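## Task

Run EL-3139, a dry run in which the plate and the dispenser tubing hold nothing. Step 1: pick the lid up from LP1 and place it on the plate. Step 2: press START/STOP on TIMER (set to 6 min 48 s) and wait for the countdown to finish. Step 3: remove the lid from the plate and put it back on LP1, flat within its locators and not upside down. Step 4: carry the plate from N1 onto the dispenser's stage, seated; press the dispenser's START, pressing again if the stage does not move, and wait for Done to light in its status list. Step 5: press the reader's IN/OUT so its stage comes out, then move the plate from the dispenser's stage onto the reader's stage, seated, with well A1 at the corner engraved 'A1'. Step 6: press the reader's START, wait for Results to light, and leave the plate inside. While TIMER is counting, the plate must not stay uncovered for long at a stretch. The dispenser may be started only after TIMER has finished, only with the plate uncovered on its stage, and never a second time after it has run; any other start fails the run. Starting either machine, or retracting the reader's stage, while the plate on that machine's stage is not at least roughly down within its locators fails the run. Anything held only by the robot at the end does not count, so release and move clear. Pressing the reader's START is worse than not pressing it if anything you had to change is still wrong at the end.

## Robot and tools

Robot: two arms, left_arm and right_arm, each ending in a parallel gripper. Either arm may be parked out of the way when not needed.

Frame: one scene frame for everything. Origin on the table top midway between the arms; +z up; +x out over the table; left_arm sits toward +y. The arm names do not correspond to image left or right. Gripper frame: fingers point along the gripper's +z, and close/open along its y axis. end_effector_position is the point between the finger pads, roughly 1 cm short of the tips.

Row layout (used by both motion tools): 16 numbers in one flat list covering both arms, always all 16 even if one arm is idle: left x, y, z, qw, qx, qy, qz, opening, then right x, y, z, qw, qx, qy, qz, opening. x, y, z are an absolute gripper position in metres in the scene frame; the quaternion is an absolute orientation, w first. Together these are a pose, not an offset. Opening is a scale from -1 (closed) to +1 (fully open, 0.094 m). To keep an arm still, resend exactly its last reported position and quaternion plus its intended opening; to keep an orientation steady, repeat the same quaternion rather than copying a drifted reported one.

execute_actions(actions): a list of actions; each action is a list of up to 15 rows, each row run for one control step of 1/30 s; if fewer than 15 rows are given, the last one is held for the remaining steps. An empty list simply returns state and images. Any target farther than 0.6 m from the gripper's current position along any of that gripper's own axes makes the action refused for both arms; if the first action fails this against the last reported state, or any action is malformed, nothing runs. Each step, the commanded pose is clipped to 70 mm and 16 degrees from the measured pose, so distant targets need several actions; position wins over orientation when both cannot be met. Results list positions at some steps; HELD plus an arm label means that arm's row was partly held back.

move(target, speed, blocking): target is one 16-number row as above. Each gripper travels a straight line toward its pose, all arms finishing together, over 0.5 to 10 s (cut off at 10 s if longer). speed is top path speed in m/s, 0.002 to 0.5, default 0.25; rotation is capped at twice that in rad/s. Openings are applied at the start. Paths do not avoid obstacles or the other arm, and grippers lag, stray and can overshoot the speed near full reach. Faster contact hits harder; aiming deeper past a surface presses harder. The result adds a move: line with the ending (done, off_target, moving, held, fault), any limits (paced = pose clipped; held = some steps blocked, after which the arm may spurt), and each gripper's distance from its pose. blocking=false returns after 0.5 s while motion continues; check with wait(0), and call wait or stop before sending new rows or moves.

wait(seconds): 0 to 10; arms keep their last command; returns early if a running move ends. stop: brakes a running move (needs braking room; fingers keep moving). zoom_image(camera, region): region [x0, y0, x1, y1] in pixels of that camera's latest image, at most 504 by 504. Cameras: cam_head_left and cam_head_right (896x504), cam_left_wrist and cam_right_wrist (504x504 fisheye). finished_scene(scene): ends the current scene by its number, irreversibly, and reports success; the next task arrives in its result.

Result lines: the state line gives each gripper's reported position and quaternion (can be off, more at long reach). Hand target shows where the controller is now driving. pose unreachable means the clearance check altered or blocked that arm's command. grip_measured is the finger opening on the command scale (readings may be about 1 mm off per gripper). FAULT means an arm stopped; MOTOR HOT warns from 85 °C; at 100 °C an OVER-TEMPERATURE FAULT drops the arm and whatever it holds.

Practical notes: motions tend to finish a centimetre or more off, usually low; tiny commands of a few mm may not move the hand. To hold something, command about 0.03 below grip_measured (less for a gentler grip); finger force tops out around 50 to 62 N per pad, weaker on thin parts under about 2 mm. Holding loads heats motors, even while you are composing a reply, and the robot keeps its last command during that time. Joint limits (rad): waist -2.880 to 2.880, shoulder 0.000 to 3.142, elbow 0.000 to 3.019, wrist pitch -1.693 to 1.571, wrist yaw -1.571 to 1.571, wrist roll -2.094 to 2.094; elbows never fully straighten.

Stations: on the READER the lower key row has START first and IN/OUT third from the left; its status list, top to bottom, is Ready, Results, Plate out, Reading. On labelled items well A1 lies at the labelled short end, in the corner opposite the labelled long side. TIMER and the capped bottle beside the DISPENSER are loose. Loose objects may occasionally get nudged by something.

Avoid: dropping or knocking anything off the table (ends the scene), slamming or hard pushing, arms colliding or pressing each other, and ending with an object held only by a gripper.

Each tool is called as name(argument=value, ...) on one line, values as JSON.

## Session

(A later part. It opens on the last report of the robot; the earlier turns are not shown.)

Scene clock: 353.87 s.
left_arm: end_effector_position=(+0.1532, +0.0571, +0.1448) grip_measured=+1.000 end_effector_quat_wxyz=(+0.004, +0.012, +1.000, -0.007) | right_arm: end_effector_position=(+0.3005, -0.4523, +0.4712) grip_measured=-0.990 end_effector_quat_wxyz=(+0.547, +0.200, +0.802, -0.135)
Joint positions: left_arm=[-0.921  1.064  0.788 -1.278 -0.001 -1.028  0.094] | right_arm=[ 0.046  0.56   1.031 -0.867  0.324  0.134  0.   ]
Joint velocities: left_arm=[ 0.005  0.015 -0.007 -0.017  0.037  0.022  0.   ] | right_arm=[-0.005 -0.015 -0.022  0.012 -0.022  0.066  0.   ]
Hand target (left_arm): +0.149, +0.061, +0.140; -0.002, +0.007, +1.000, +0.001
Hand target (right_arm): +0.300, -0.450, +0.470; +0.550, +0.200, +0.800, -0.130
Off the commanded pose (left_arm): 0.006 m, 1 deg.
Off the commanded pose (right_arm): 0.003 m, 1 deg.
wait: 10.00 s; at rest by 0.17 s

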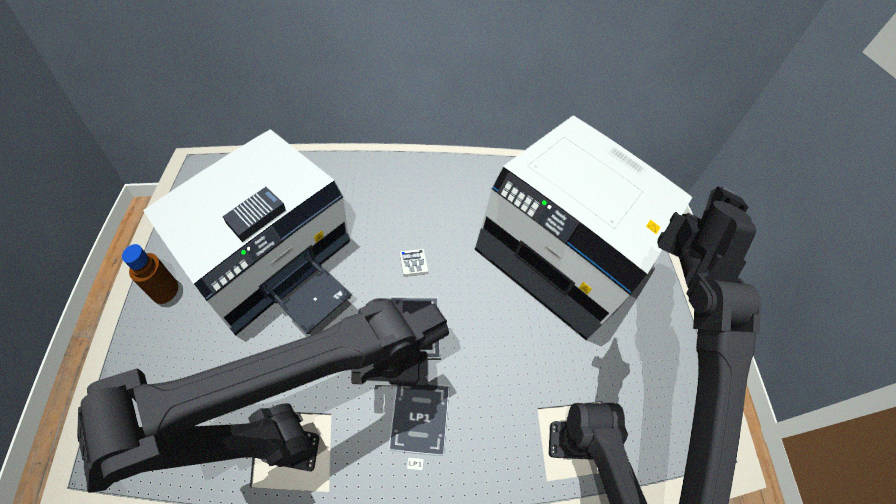

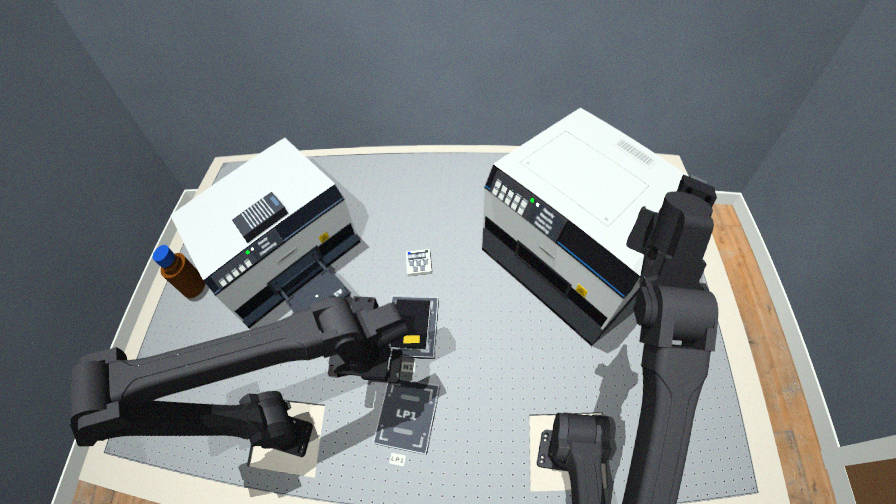

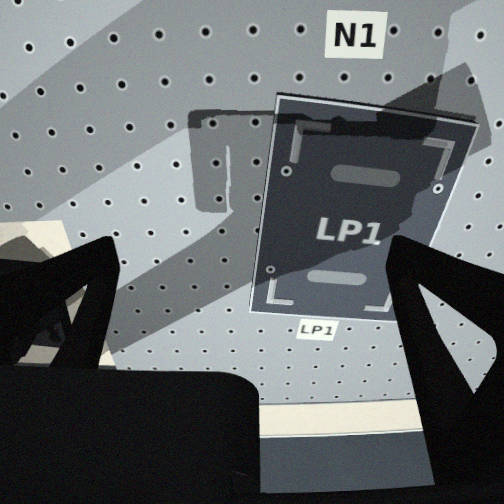

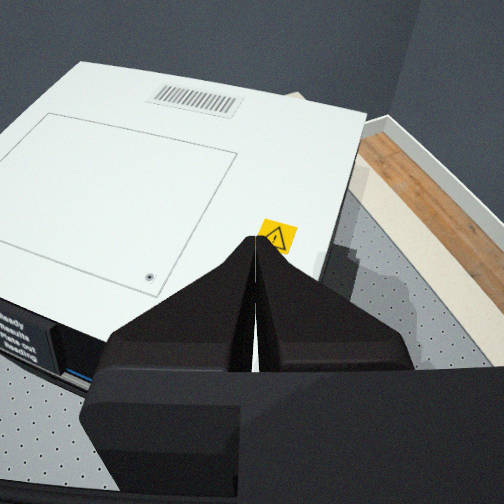

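wait(seconds=10)

wait(seconds=10)

wait(seconds=10)

wait(seconds=10)

wait(seconds=10)

wait(seconds=10)

Scene clock: 366.23 s.
left_arm: end_effector_position=(+0.1532, +0.0571, +0.1448) grip_measured=+1.000 end_effector_quat_wxyz=(+0.004, +0.012, +1.000, -0.007) | right_arm: end_effector_position=(+0.3005, -0.4523, +0.4712) grip_measured=-0.990 end_effector_quat_wxyz=(+0.547, +0.200, +0.802, -0.135)
Joint positions: left_arm=[-0.921  1.064  0.788 -1.278 -0.001 -1.028  0.094] | right_arm=[ 0.046  0.56   1.031 -0.867  0.324  0.134  0.   ]
Joint velocities: left_arm=[ 0.005 -0.005  0.002 -0.007 -0.007  0.022  0.   ] | right_arm=[ 0.005 -0.015 -0.007  0.002 -0.037  0.037 -0.001]
Hand target (left_arm): +0.149, +0.061, +0.140; -0.002, +0.007, +1.000, +0.001
Hand target (right_arm): +0.300, -0.450, +0.470; +0.550, +0.200, +0.800, -0.130
Off the commanded pose (left_arm): 0.006 m, 1 deg.
Off the commanded pose (right_arm): 0.003 m, 1 deg.
wait: 10.00 s; at rest from the start

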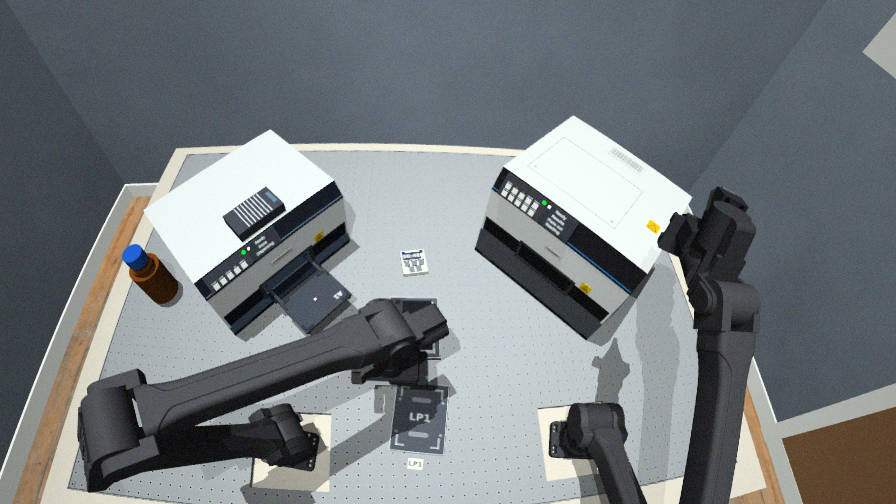

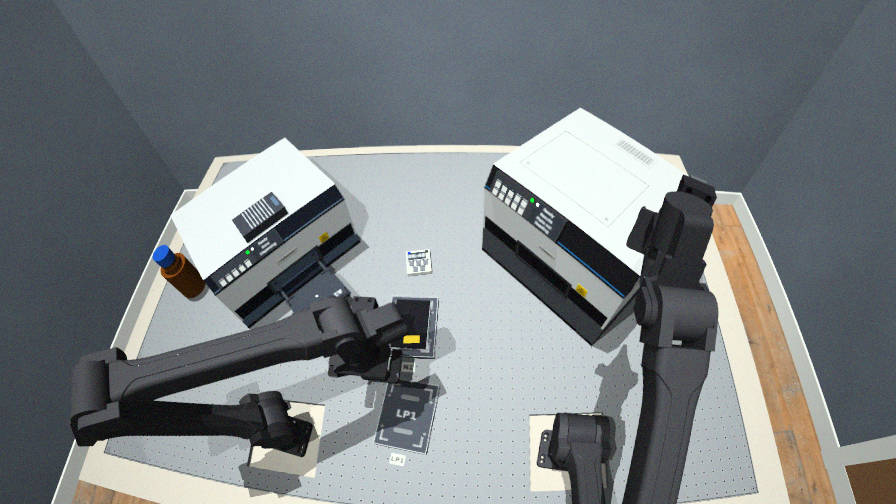

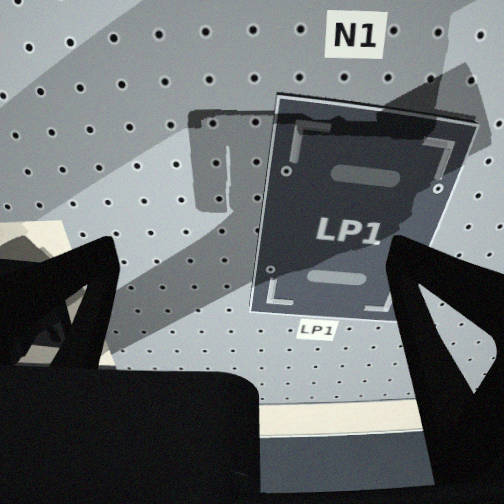

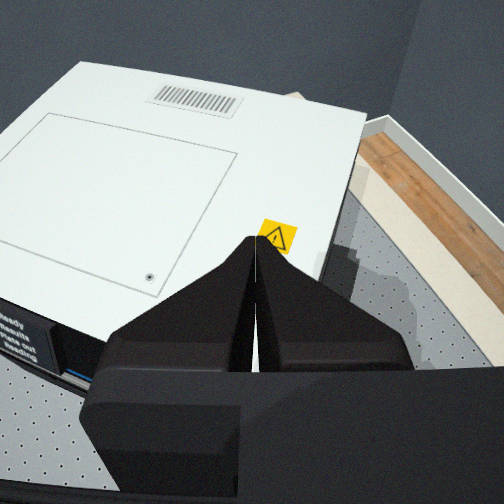

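Scene clock: 376.23 s.
left_arm: end_effector_position=(+0.1532, +0.0571, +0.1448) grip_measured=+1.000 end_effector_quat_wxyz=(+0.004, +0.012, +1.000, -0.007) | right_arm: end_effector_position=(+0.3005, -0.4523, +0.4712) grip_measured=-0.990 end_effector_quat_wxyz=(+0.547, +0.200, +0.802, -0.135)
Joint positions: left_arm=[-0.921  1.064  0.788 -1.278 -0.001 -1.028  0.094] | right_arm=[ 0.046  0.56   1.031 -0.867  0.324  0.134  0.   ]
Joint velocities: left_arm=[-0.005  0.005  0.002 -0.007 -0.007 -0.051  0.   ] | right_arm=[-0.005  0.005  0.022 -0.012  0.022  0.037 -0.   ]
Hand target (left_arm): +0.149, +0.061, +0.140; -0.002, +0.007, +1.000, +0.001
Hand target (right_arm): +0.300, -0.450, +0.470; +0.550, +0.200, +0.800, -0.130
Off the commanded pose (left_arm): 0.006 m, 1 deg.
Off the commanded pose (right_arm): 0.003 m, 1 deg.
wait: 10.00 s; at rest by 0.17 s

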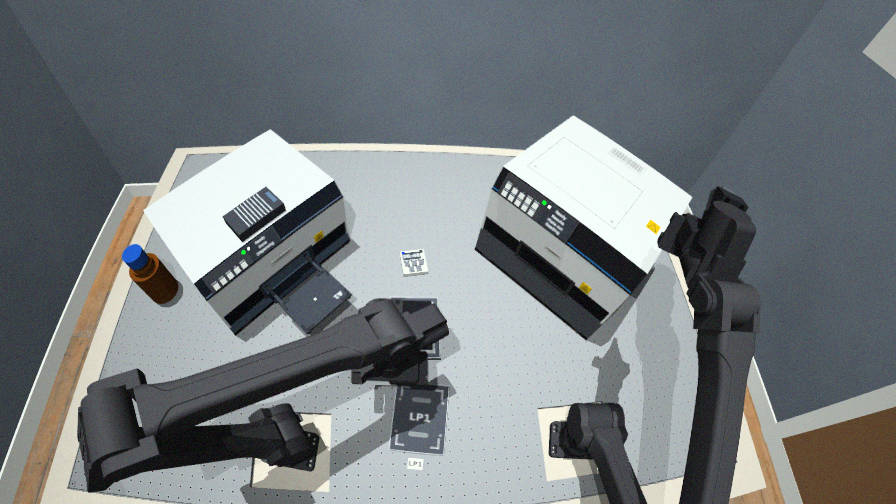

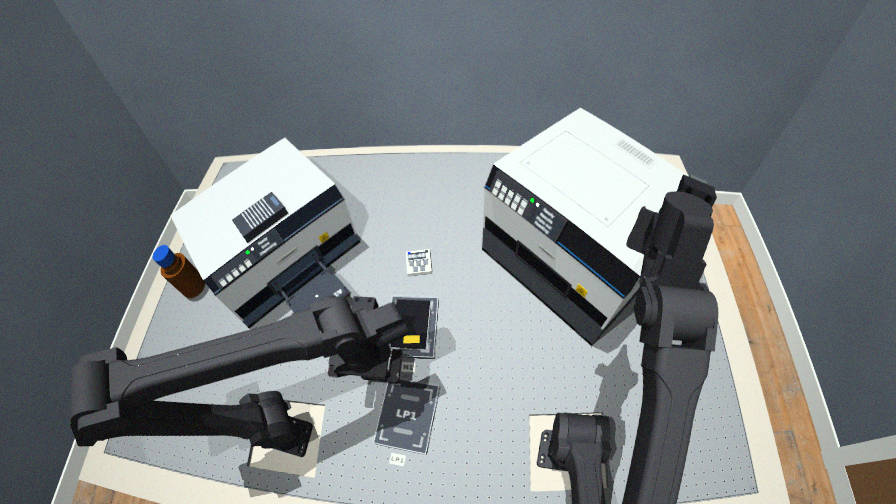

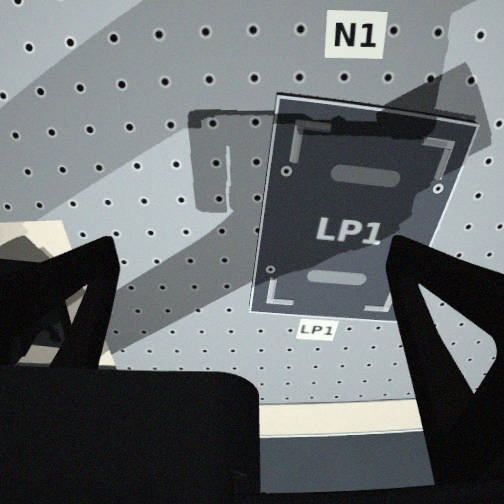

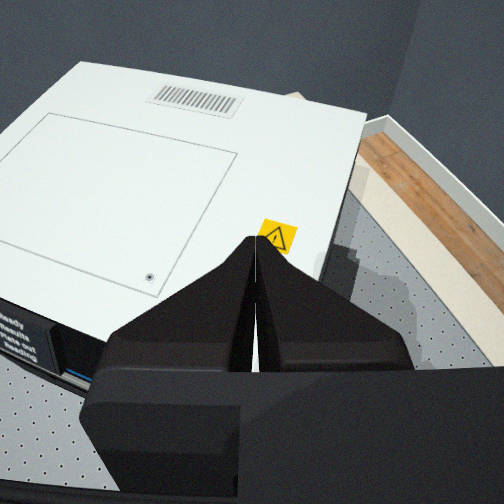

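Scene clock: 386.23 s.
left_arm: end_effector_position=(+0.1532, +0.0571, +0.1448) grip_measured=+1.000 end_effector_quat_wxyz=(+0.004, +0.012, +1.000, -0.007) | right_arm: end_effector_position=(+0.3005, -0.4523, +0.4712) grip_measured=-0.990 end_effector_quat_wxyz=(+0.547, +0.200, +0.802, -0.135)
Joint positions: left_arm=[-0.921  1.064  0.788 -1.278 -0.001 -1.028  0.094] | right_arm=[ 0.046  0.56   1.031 -0.867  0.324  0.134  0.   ]
Joint velocities: left_arm=[-0.015 -0.005 -0.012  0.002 -0.022 -0.066  0.   ] | right_arm=[-0.005 -0.024 -0.012  0.002 -0.066  0.007  0.   ]
Hand target (left_arm): +0.149, +0.061, +0.140; -0.002, +0.007, +1.000, +0.001
Hand target (right_arm): +0.300, -0.450, +0.470; +0.550, +0.200, +0.800, -0.130
Off the commanded pose (left_arm): 0.006 m, 1 deg.
Off the commanded pose (right_arm): 0.003 m, 1 deg.
wait: 10.00 s; at rest by 0.17 s

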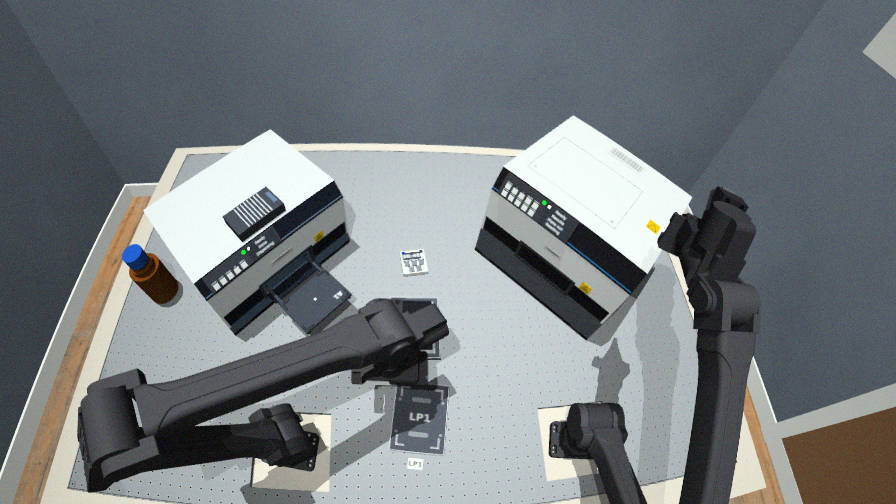

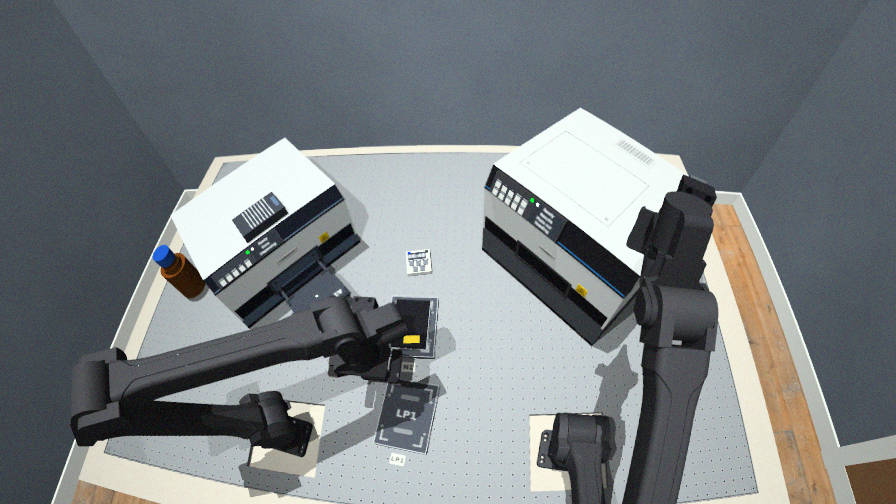

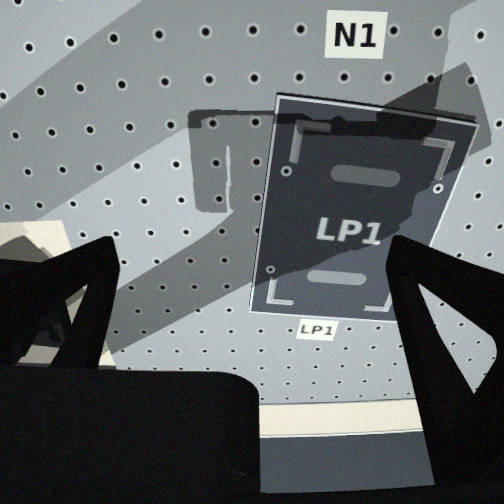

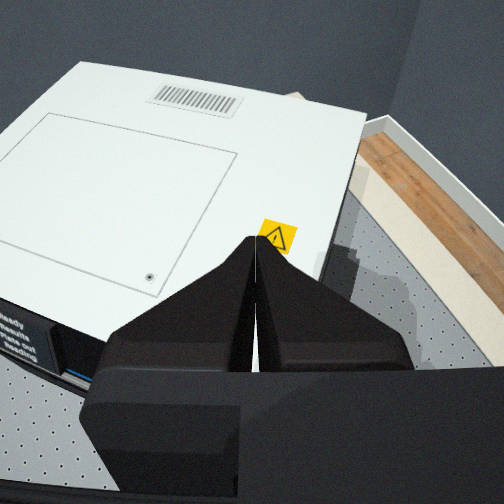

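Scene clock: 396.23 s.
left_arm: end_effector_position=(+0.1532, +0.0571, +0.1448) grip_measured=+1.000 end_effector_quat_wxyz=(+0.004, +0.012, +1.000, -0.007) | right_arm: end_effector_position=(+0.3005, -0.4523, +0.4712) grip_measured=-0.990 end_effector_quat_wxyz=(+0.547, +0.200, +0.802, -0.135)
Joint positions: left_arm=[-0.921  1.064  0.788 -1.278 -0.001 -1.028  0.094] | right_arm=[ 0.046  0.56   1.031 -0.867  0.324  0.134  0.   ]
Joint velocities: left_arm=[-0.005 -0.015  0.022 -0.012  0.007 -0.007  0.   ] | right_arm=[-0.005 -0.024 -0.007  0.007 -0.125  0.022 -0.   ]
Hand target (left_arm): +0.149, +0.061, +0.140; -0.002, +0.007, +1.000, +0.001
Hand target (right_arm): +0.300, -0.450, +0.470; +0.550, +0.200, +0.800, -0.130
Off the commanded pose (left_arm): 0.006 m, 1 deg.
Off the commanded pose (right_arm): 0.003 m, 1 deg.
wait: 10.00 s; at rest by 0.17 s

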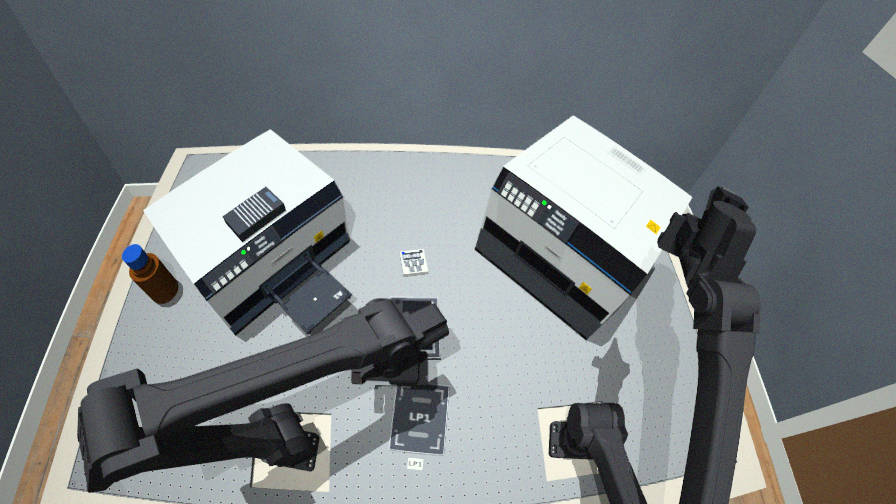

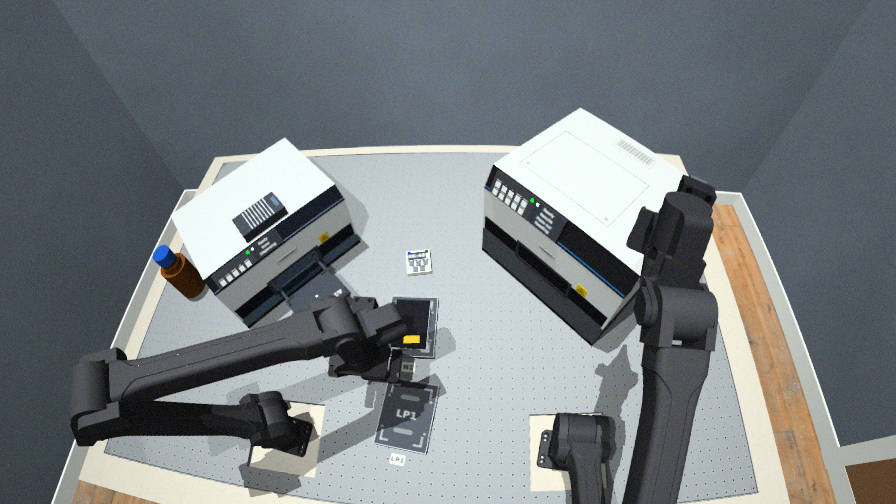

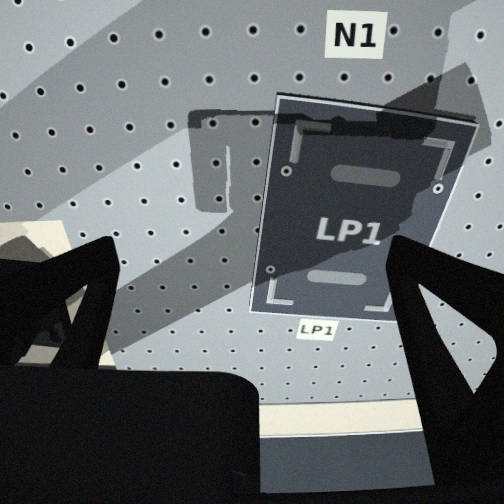

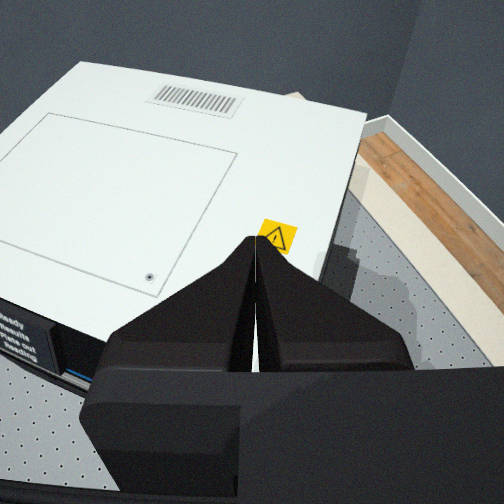

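Scene clock: 406.23 s.
left_arm: end_effector_position=(+0.1532, +0.0571, +0.1448) grip_measured=+1.000 end_effector_quat_wxyz=(+0.004, +0.012, +1.000, -0.007) | right_arm: end_effector_position=(+0.3005, -0.4523, +0.4712) grip_measured=-0.990 end_effector_quat_wxyz=(+0.547, +0.200, +0.802, -0.135)
Joint positions: left_arm=[-0.921  1.064  0.788 -1.278 -0.001 -1.028  0.094] | right_arm=[ 0.046  0.56   1.031 -0.867  0.324  0.134  0.   ]
Joint velocities: left_arm=[-0.005 -0.005 -0.002 -0.002 -0.007 -0.037  0.   ] | right_arm=[-0.005  0.005 -0.007 -0.002 -0.095 -0.037 -0.   ]
Hand target (left_arm): +0.149, +0.061, +0.140; -0.002, +0.007, +1.000, +0.001
Hand target (right_arm): +0.300, -0.450, +0.470; +0.550, +0.200, +0.800, -0.130
Off the commanded pose (left_arm): 0.006 m, 1 deg.
Off the commanded pose (right_arm): 0.003 m, 1 deg.
wait: 10.00 s; at rest by 0.17 s

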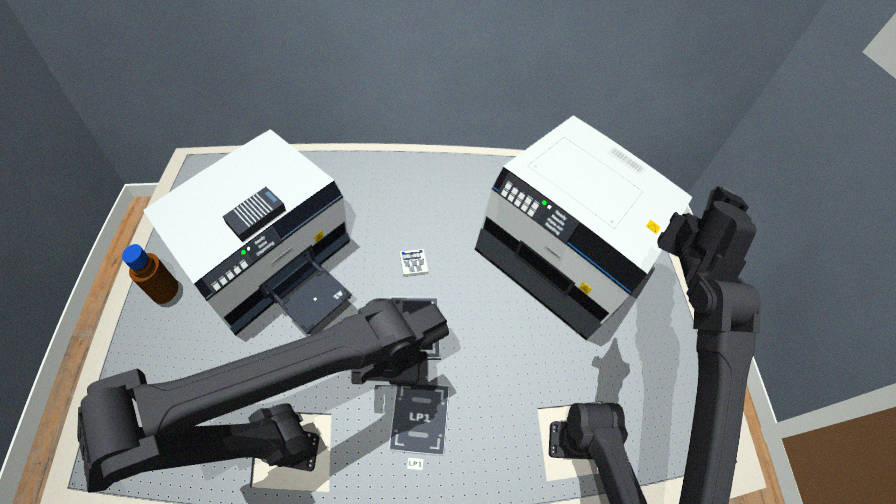

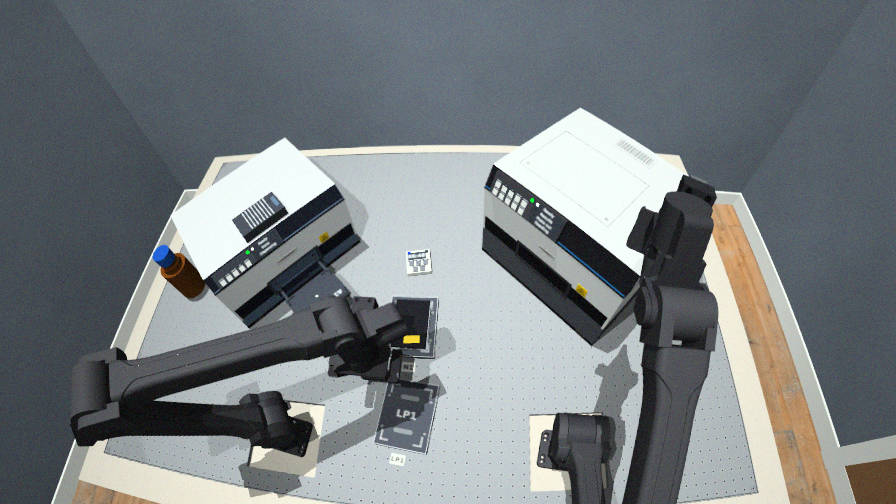

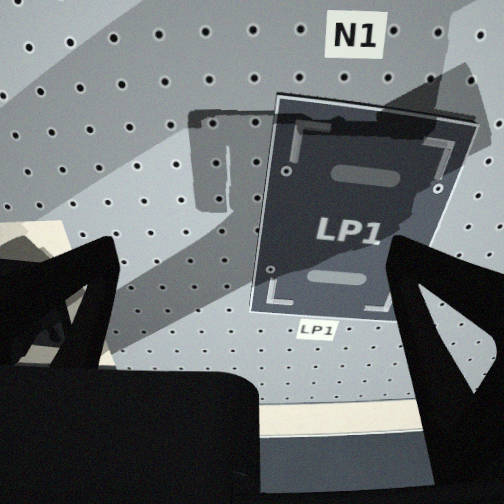

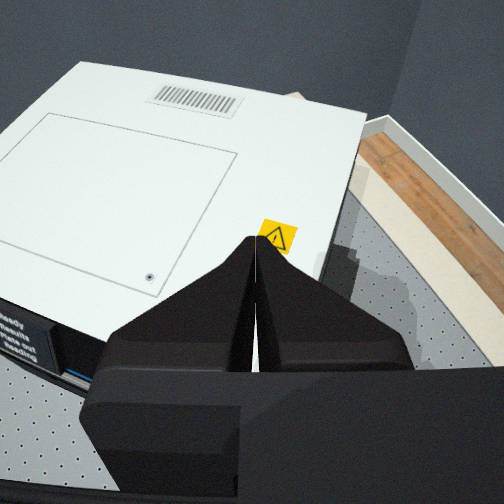

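Scene clock: 416.23 s.
left_arm: end_effector_position=(+0.1532, +0.0571, +0.1448) grip_measured=+1.000 end_effector_quat_wxyz=(+0.004, +0.012, +1.000, -0.007) | right_arm: end_effector_position=(+0.3005, -0.4523, +0.4712) grip_measured=-0.990 end_effector_quat_wxyz=(+0.547, +0.200, +0.802, -0.135)
Joint positions: left_arm=[-0.921  1.064  0.788 -1.278 -0.001 -1.028  0.094] | right_arm=[ 0.046  0.56   1.031 -0.867  0.324  0.134  0.   ]
Joint velocities: left_arm=[-0.005  0.015 -0.012  0.012  0.007  0.066  0.   ] | right_arm=[-0.005 -0.005 -0.007 -0.007  0.007  0.022 -0.001]
Hand target (left_arm): +0.149, +0.061, +0.140; -0.002, +0.007, +1.000, +0.001
Hand target (right_arm): +0.300, -0.450, +0.470; +0.550, +0.200, +0.800, -0.130
Off the commanded pose (left_arm): 0.006 m, 1 deg.
Off the commanded pose (right_arm): 0.003 m, 1 deg.
wait: 10.00 s; at rest by 0.17 s

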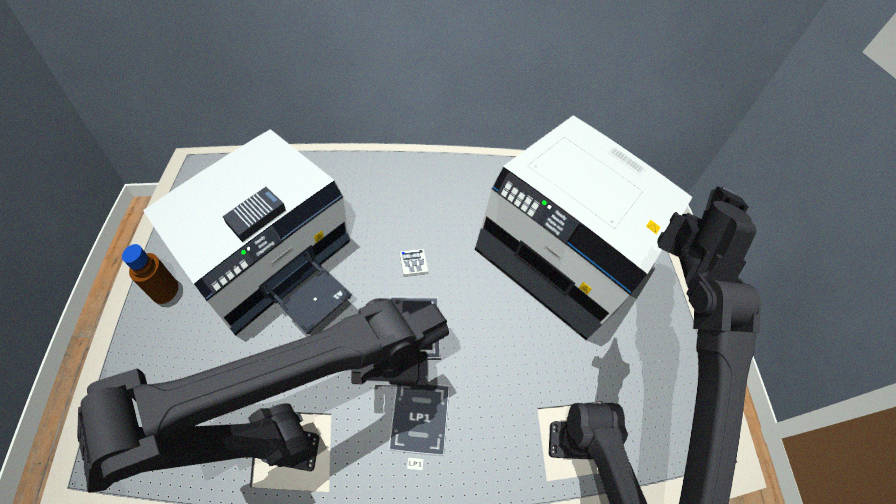

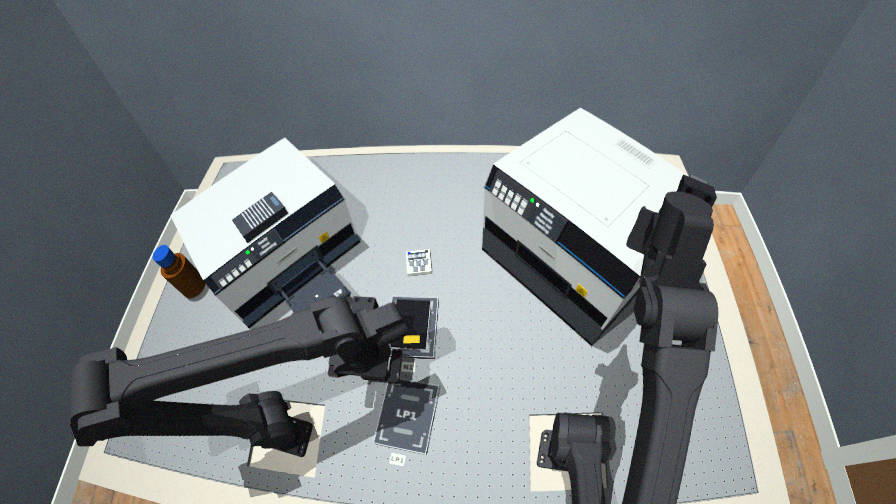

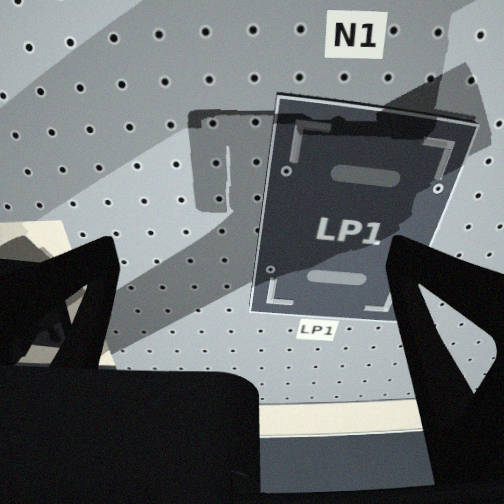

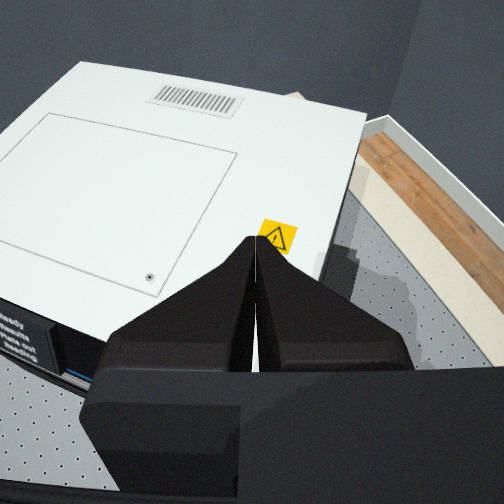

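wait(seconds=10)

wait(seconds=10)

wait(seconds=10)

Scene clock: 428.03 s.
left_arm: end_effector_position=(+0.1532, +0.0571, +0.1448) grip_measured=+1.000 end_effector_quat_wxyz=(+0.004, +0.012, +1.000, -0.007) | right_arm: end_effector_position=(+0.3005, -0.4523, +0.4712) grip_measured=-0.990 end_effector_quat_wxyz=(+0.547, +0.200, +0.802, -0.135)
Joint positions: left_arm=[-0.921  1.064  0.788 -1.278 -0.001 -1.028  0.094] | right_arm=[ 0.046  0.56   1.031 -0.867  0.324  0.134  0.   ]
Joint velocities: left_arm=[-0.024 -0.005 -0.012  0.007 -0.037  0.022  0.   ] | right_arm=[-0.005 -0.005 -0.022  0.002  0.037  0.022  0.   ]
Hand target (left_arm): +0.149, +0.061, +0.140; -0.002, +0.007, +1.000, +0.001
Hand target (right_arm): +0.300, -0.450, +0.470; +0.550, +0.200, +0.800, -0.130
Off the commanded pose (left_arm): 0.006 m, 1 deg.
Off the commanded pose (right_arm): 0.003 m, 1 deg.
wait: 10.00 s; at rest from the start

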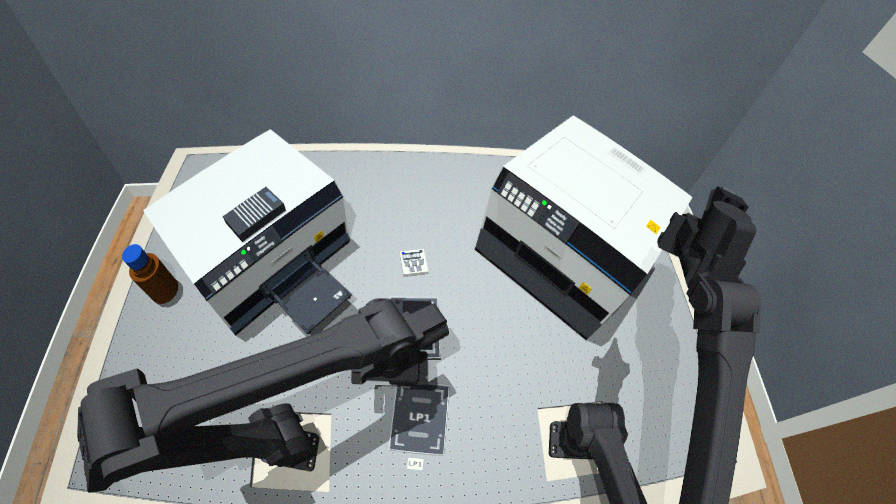

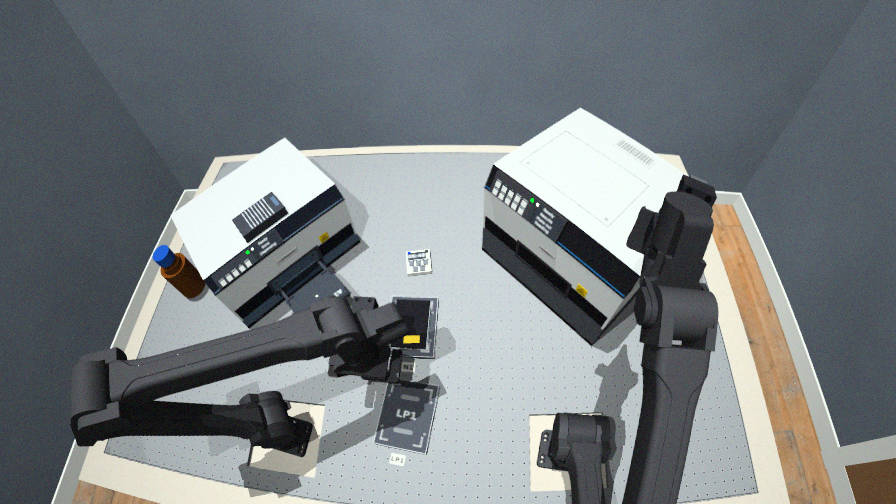

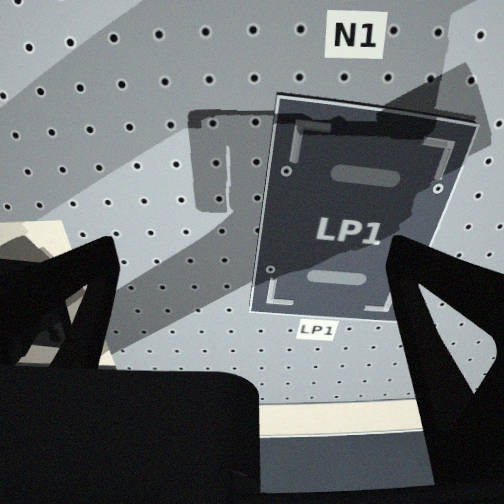

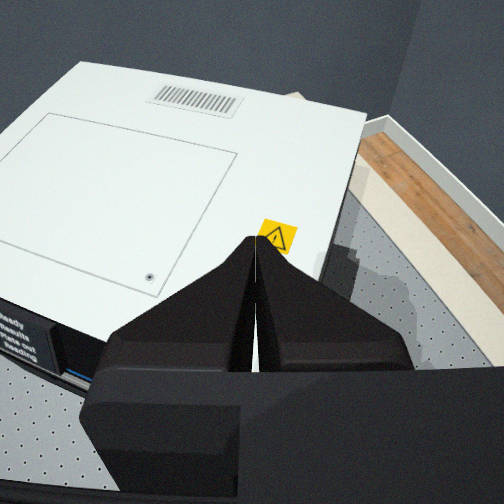

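Scene clock: 438.03 s.
left_arm: end_effector_position=(+0.1532, +0.0571, +0.1448) grip_measured=+1.000 end_effector_quat_wxyz=(+0.004, +0.012, +1.000, -0.007) | right_arm: end_effector_position=(+0.3005, -0.4523, +0.4712) grip_measured=-0.990 end_effector_quat_wxyz=(+0.547, +0.200, +0.802, -0.135)
Joint positions: left_arm=[-0.921  1.064  0.788 -1.278 -0.001 -1.028  0.094] | right_arm=[ 0.046  0.56   1.031 -0.867  0.324  0.134  0.   ]
Joint velocities: left_arm=[-0.005 -0.005  0.007  0.002  0.037 -0.037  0.   ] | right_arm=[-0.015 -0.015 -0.002 -0.007  0.051  0.081 -0.   ]
Hand target (left_arm): +0.149, +0.061, +0.140; -0.002, +0.007, +1.000, +0.001
Hand target (right_arm): +0.300, -0.450, +0.470; +0.550, +0.200, +0.800, -0.130
Off the commanded pose (left_arm): 0.006 m, 1 deg.
Off the commanded pose (right_arm): 0.003 m, 1 deg.
wait: 10.00 s; at rest by 0.17 s

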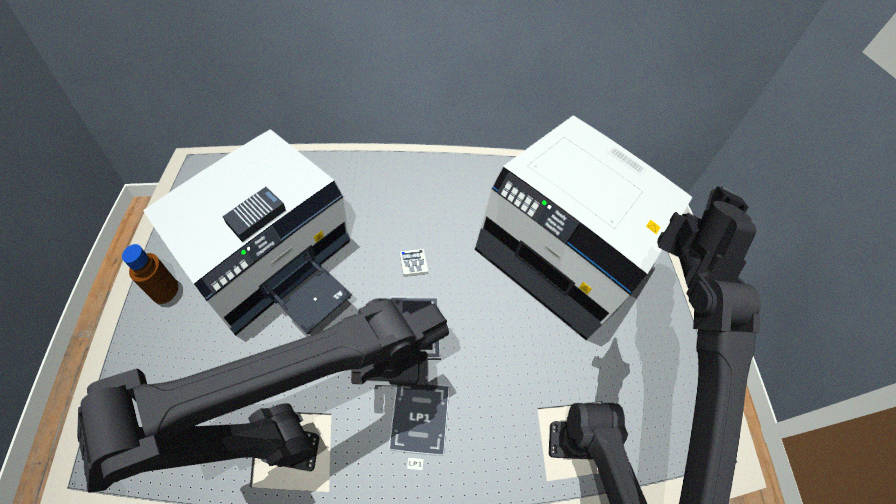

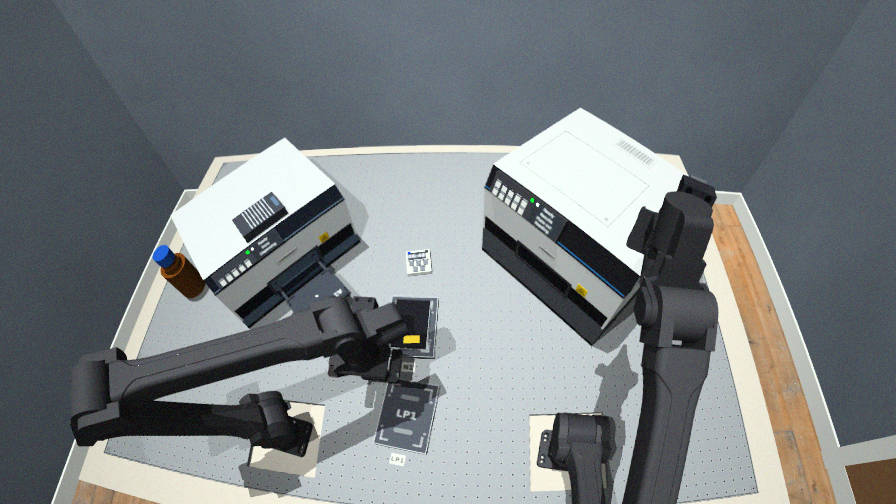

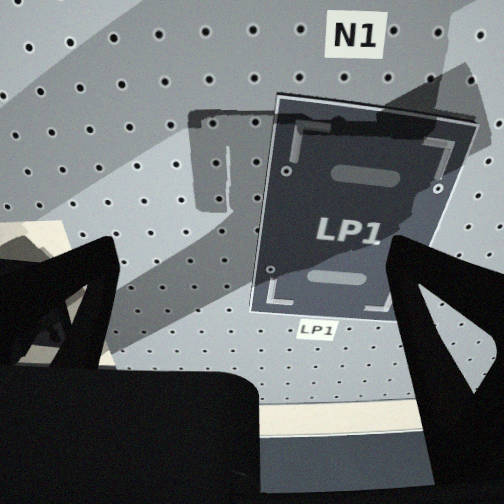

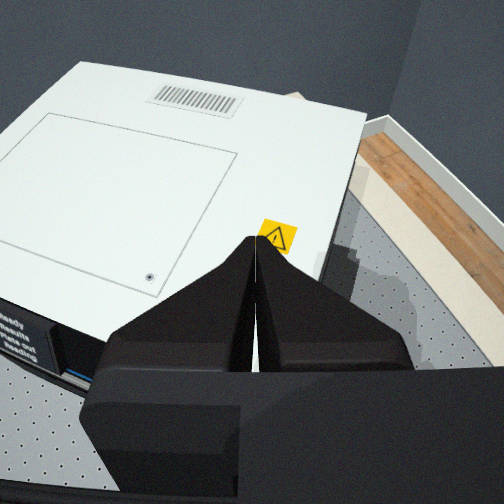

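Scene clock: 448.03 s.
left_arm: end_effector_position=(+0.1532, +0.0571, +0.1448) grip_measured=+1.000 end_effector_quat_wxyz=(+0.004, +0.012, +1.000, -0.007) | right_arm: end_effector_position=(+0.3005, -0.4523, +0.4712) grip_measured=-0.990 end_effector_quat_wxyz=(+0.547, +0.200, +0.802, -0.135)
Joint positions: left_arm=[-0.921  1.064  0.788 -1.278 -0.001 -1.028  0.094] | right_arm=[ 0.046  0.56   1.031 -0.867  0.324  0.134  0.   ]
Joint velocities: left_arm=[-0.015 -0.005 -0.017 -0.012  0.007 -0.007  0.   ] | right_arm=[-0.005 -0.015  0.007 -0.017 -0.007 -0.081  0.   ]
Hand target (left_arm): +0.149, +0.061, +0.140; -0.002, +0.007, +1.000, +0.001
Hand target (right_arm): +0.300, -0.450, +0.470; +0.550, +0.200, +0.800, -0.130
Off the commanded pose (left_arm): 0.006 m, 1 deg.
Off the commanded pose (right_arm): 0.003 m, 1 deg.
wait: 10.00 s; at rest by 0.17 s

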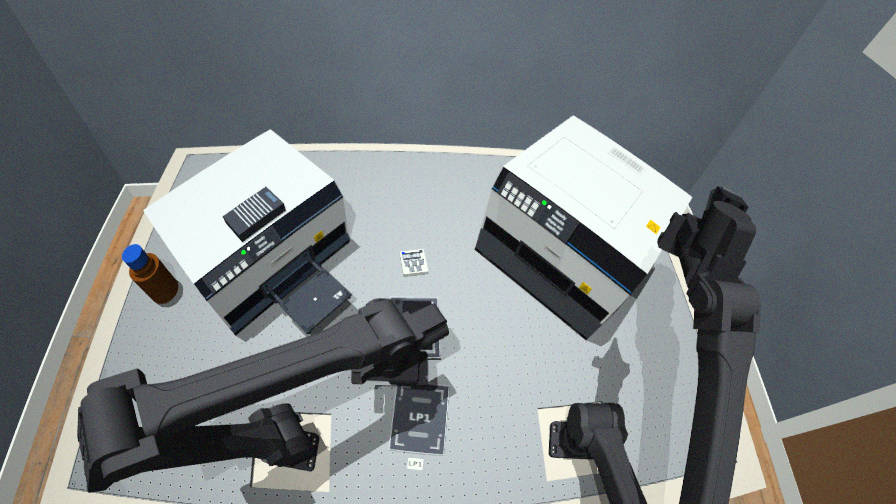

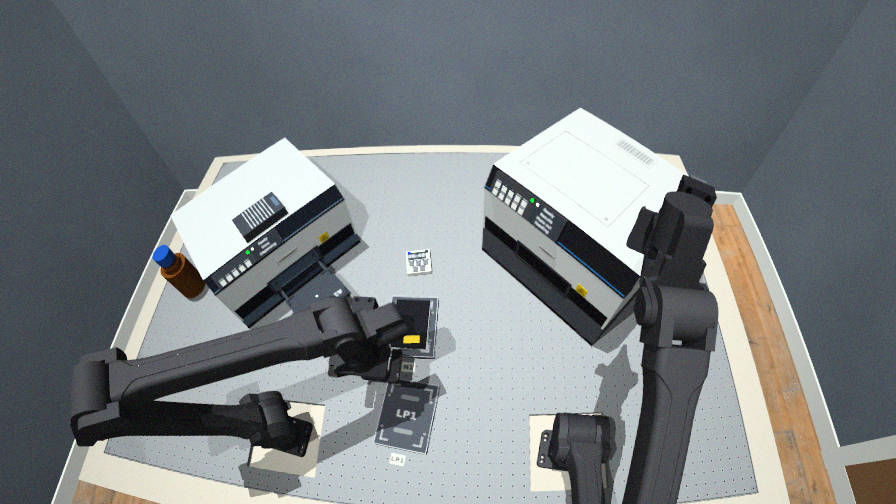

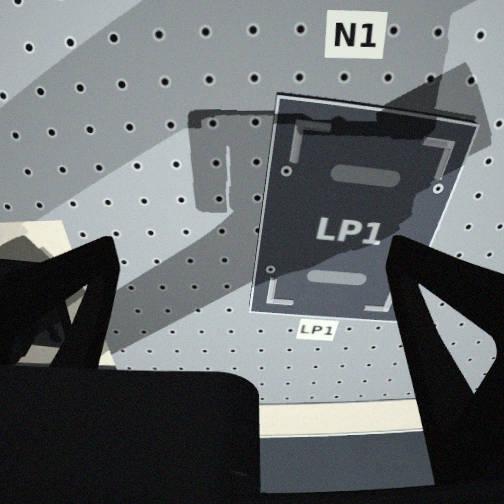

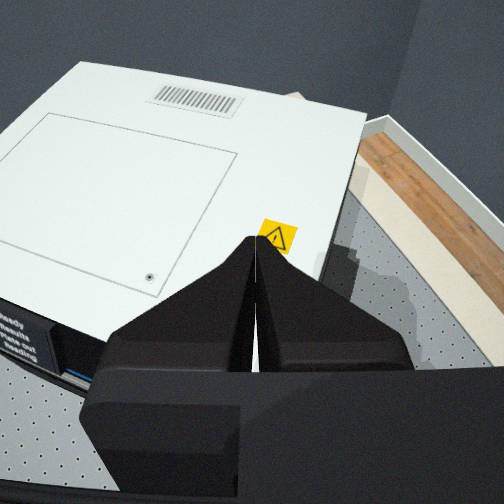

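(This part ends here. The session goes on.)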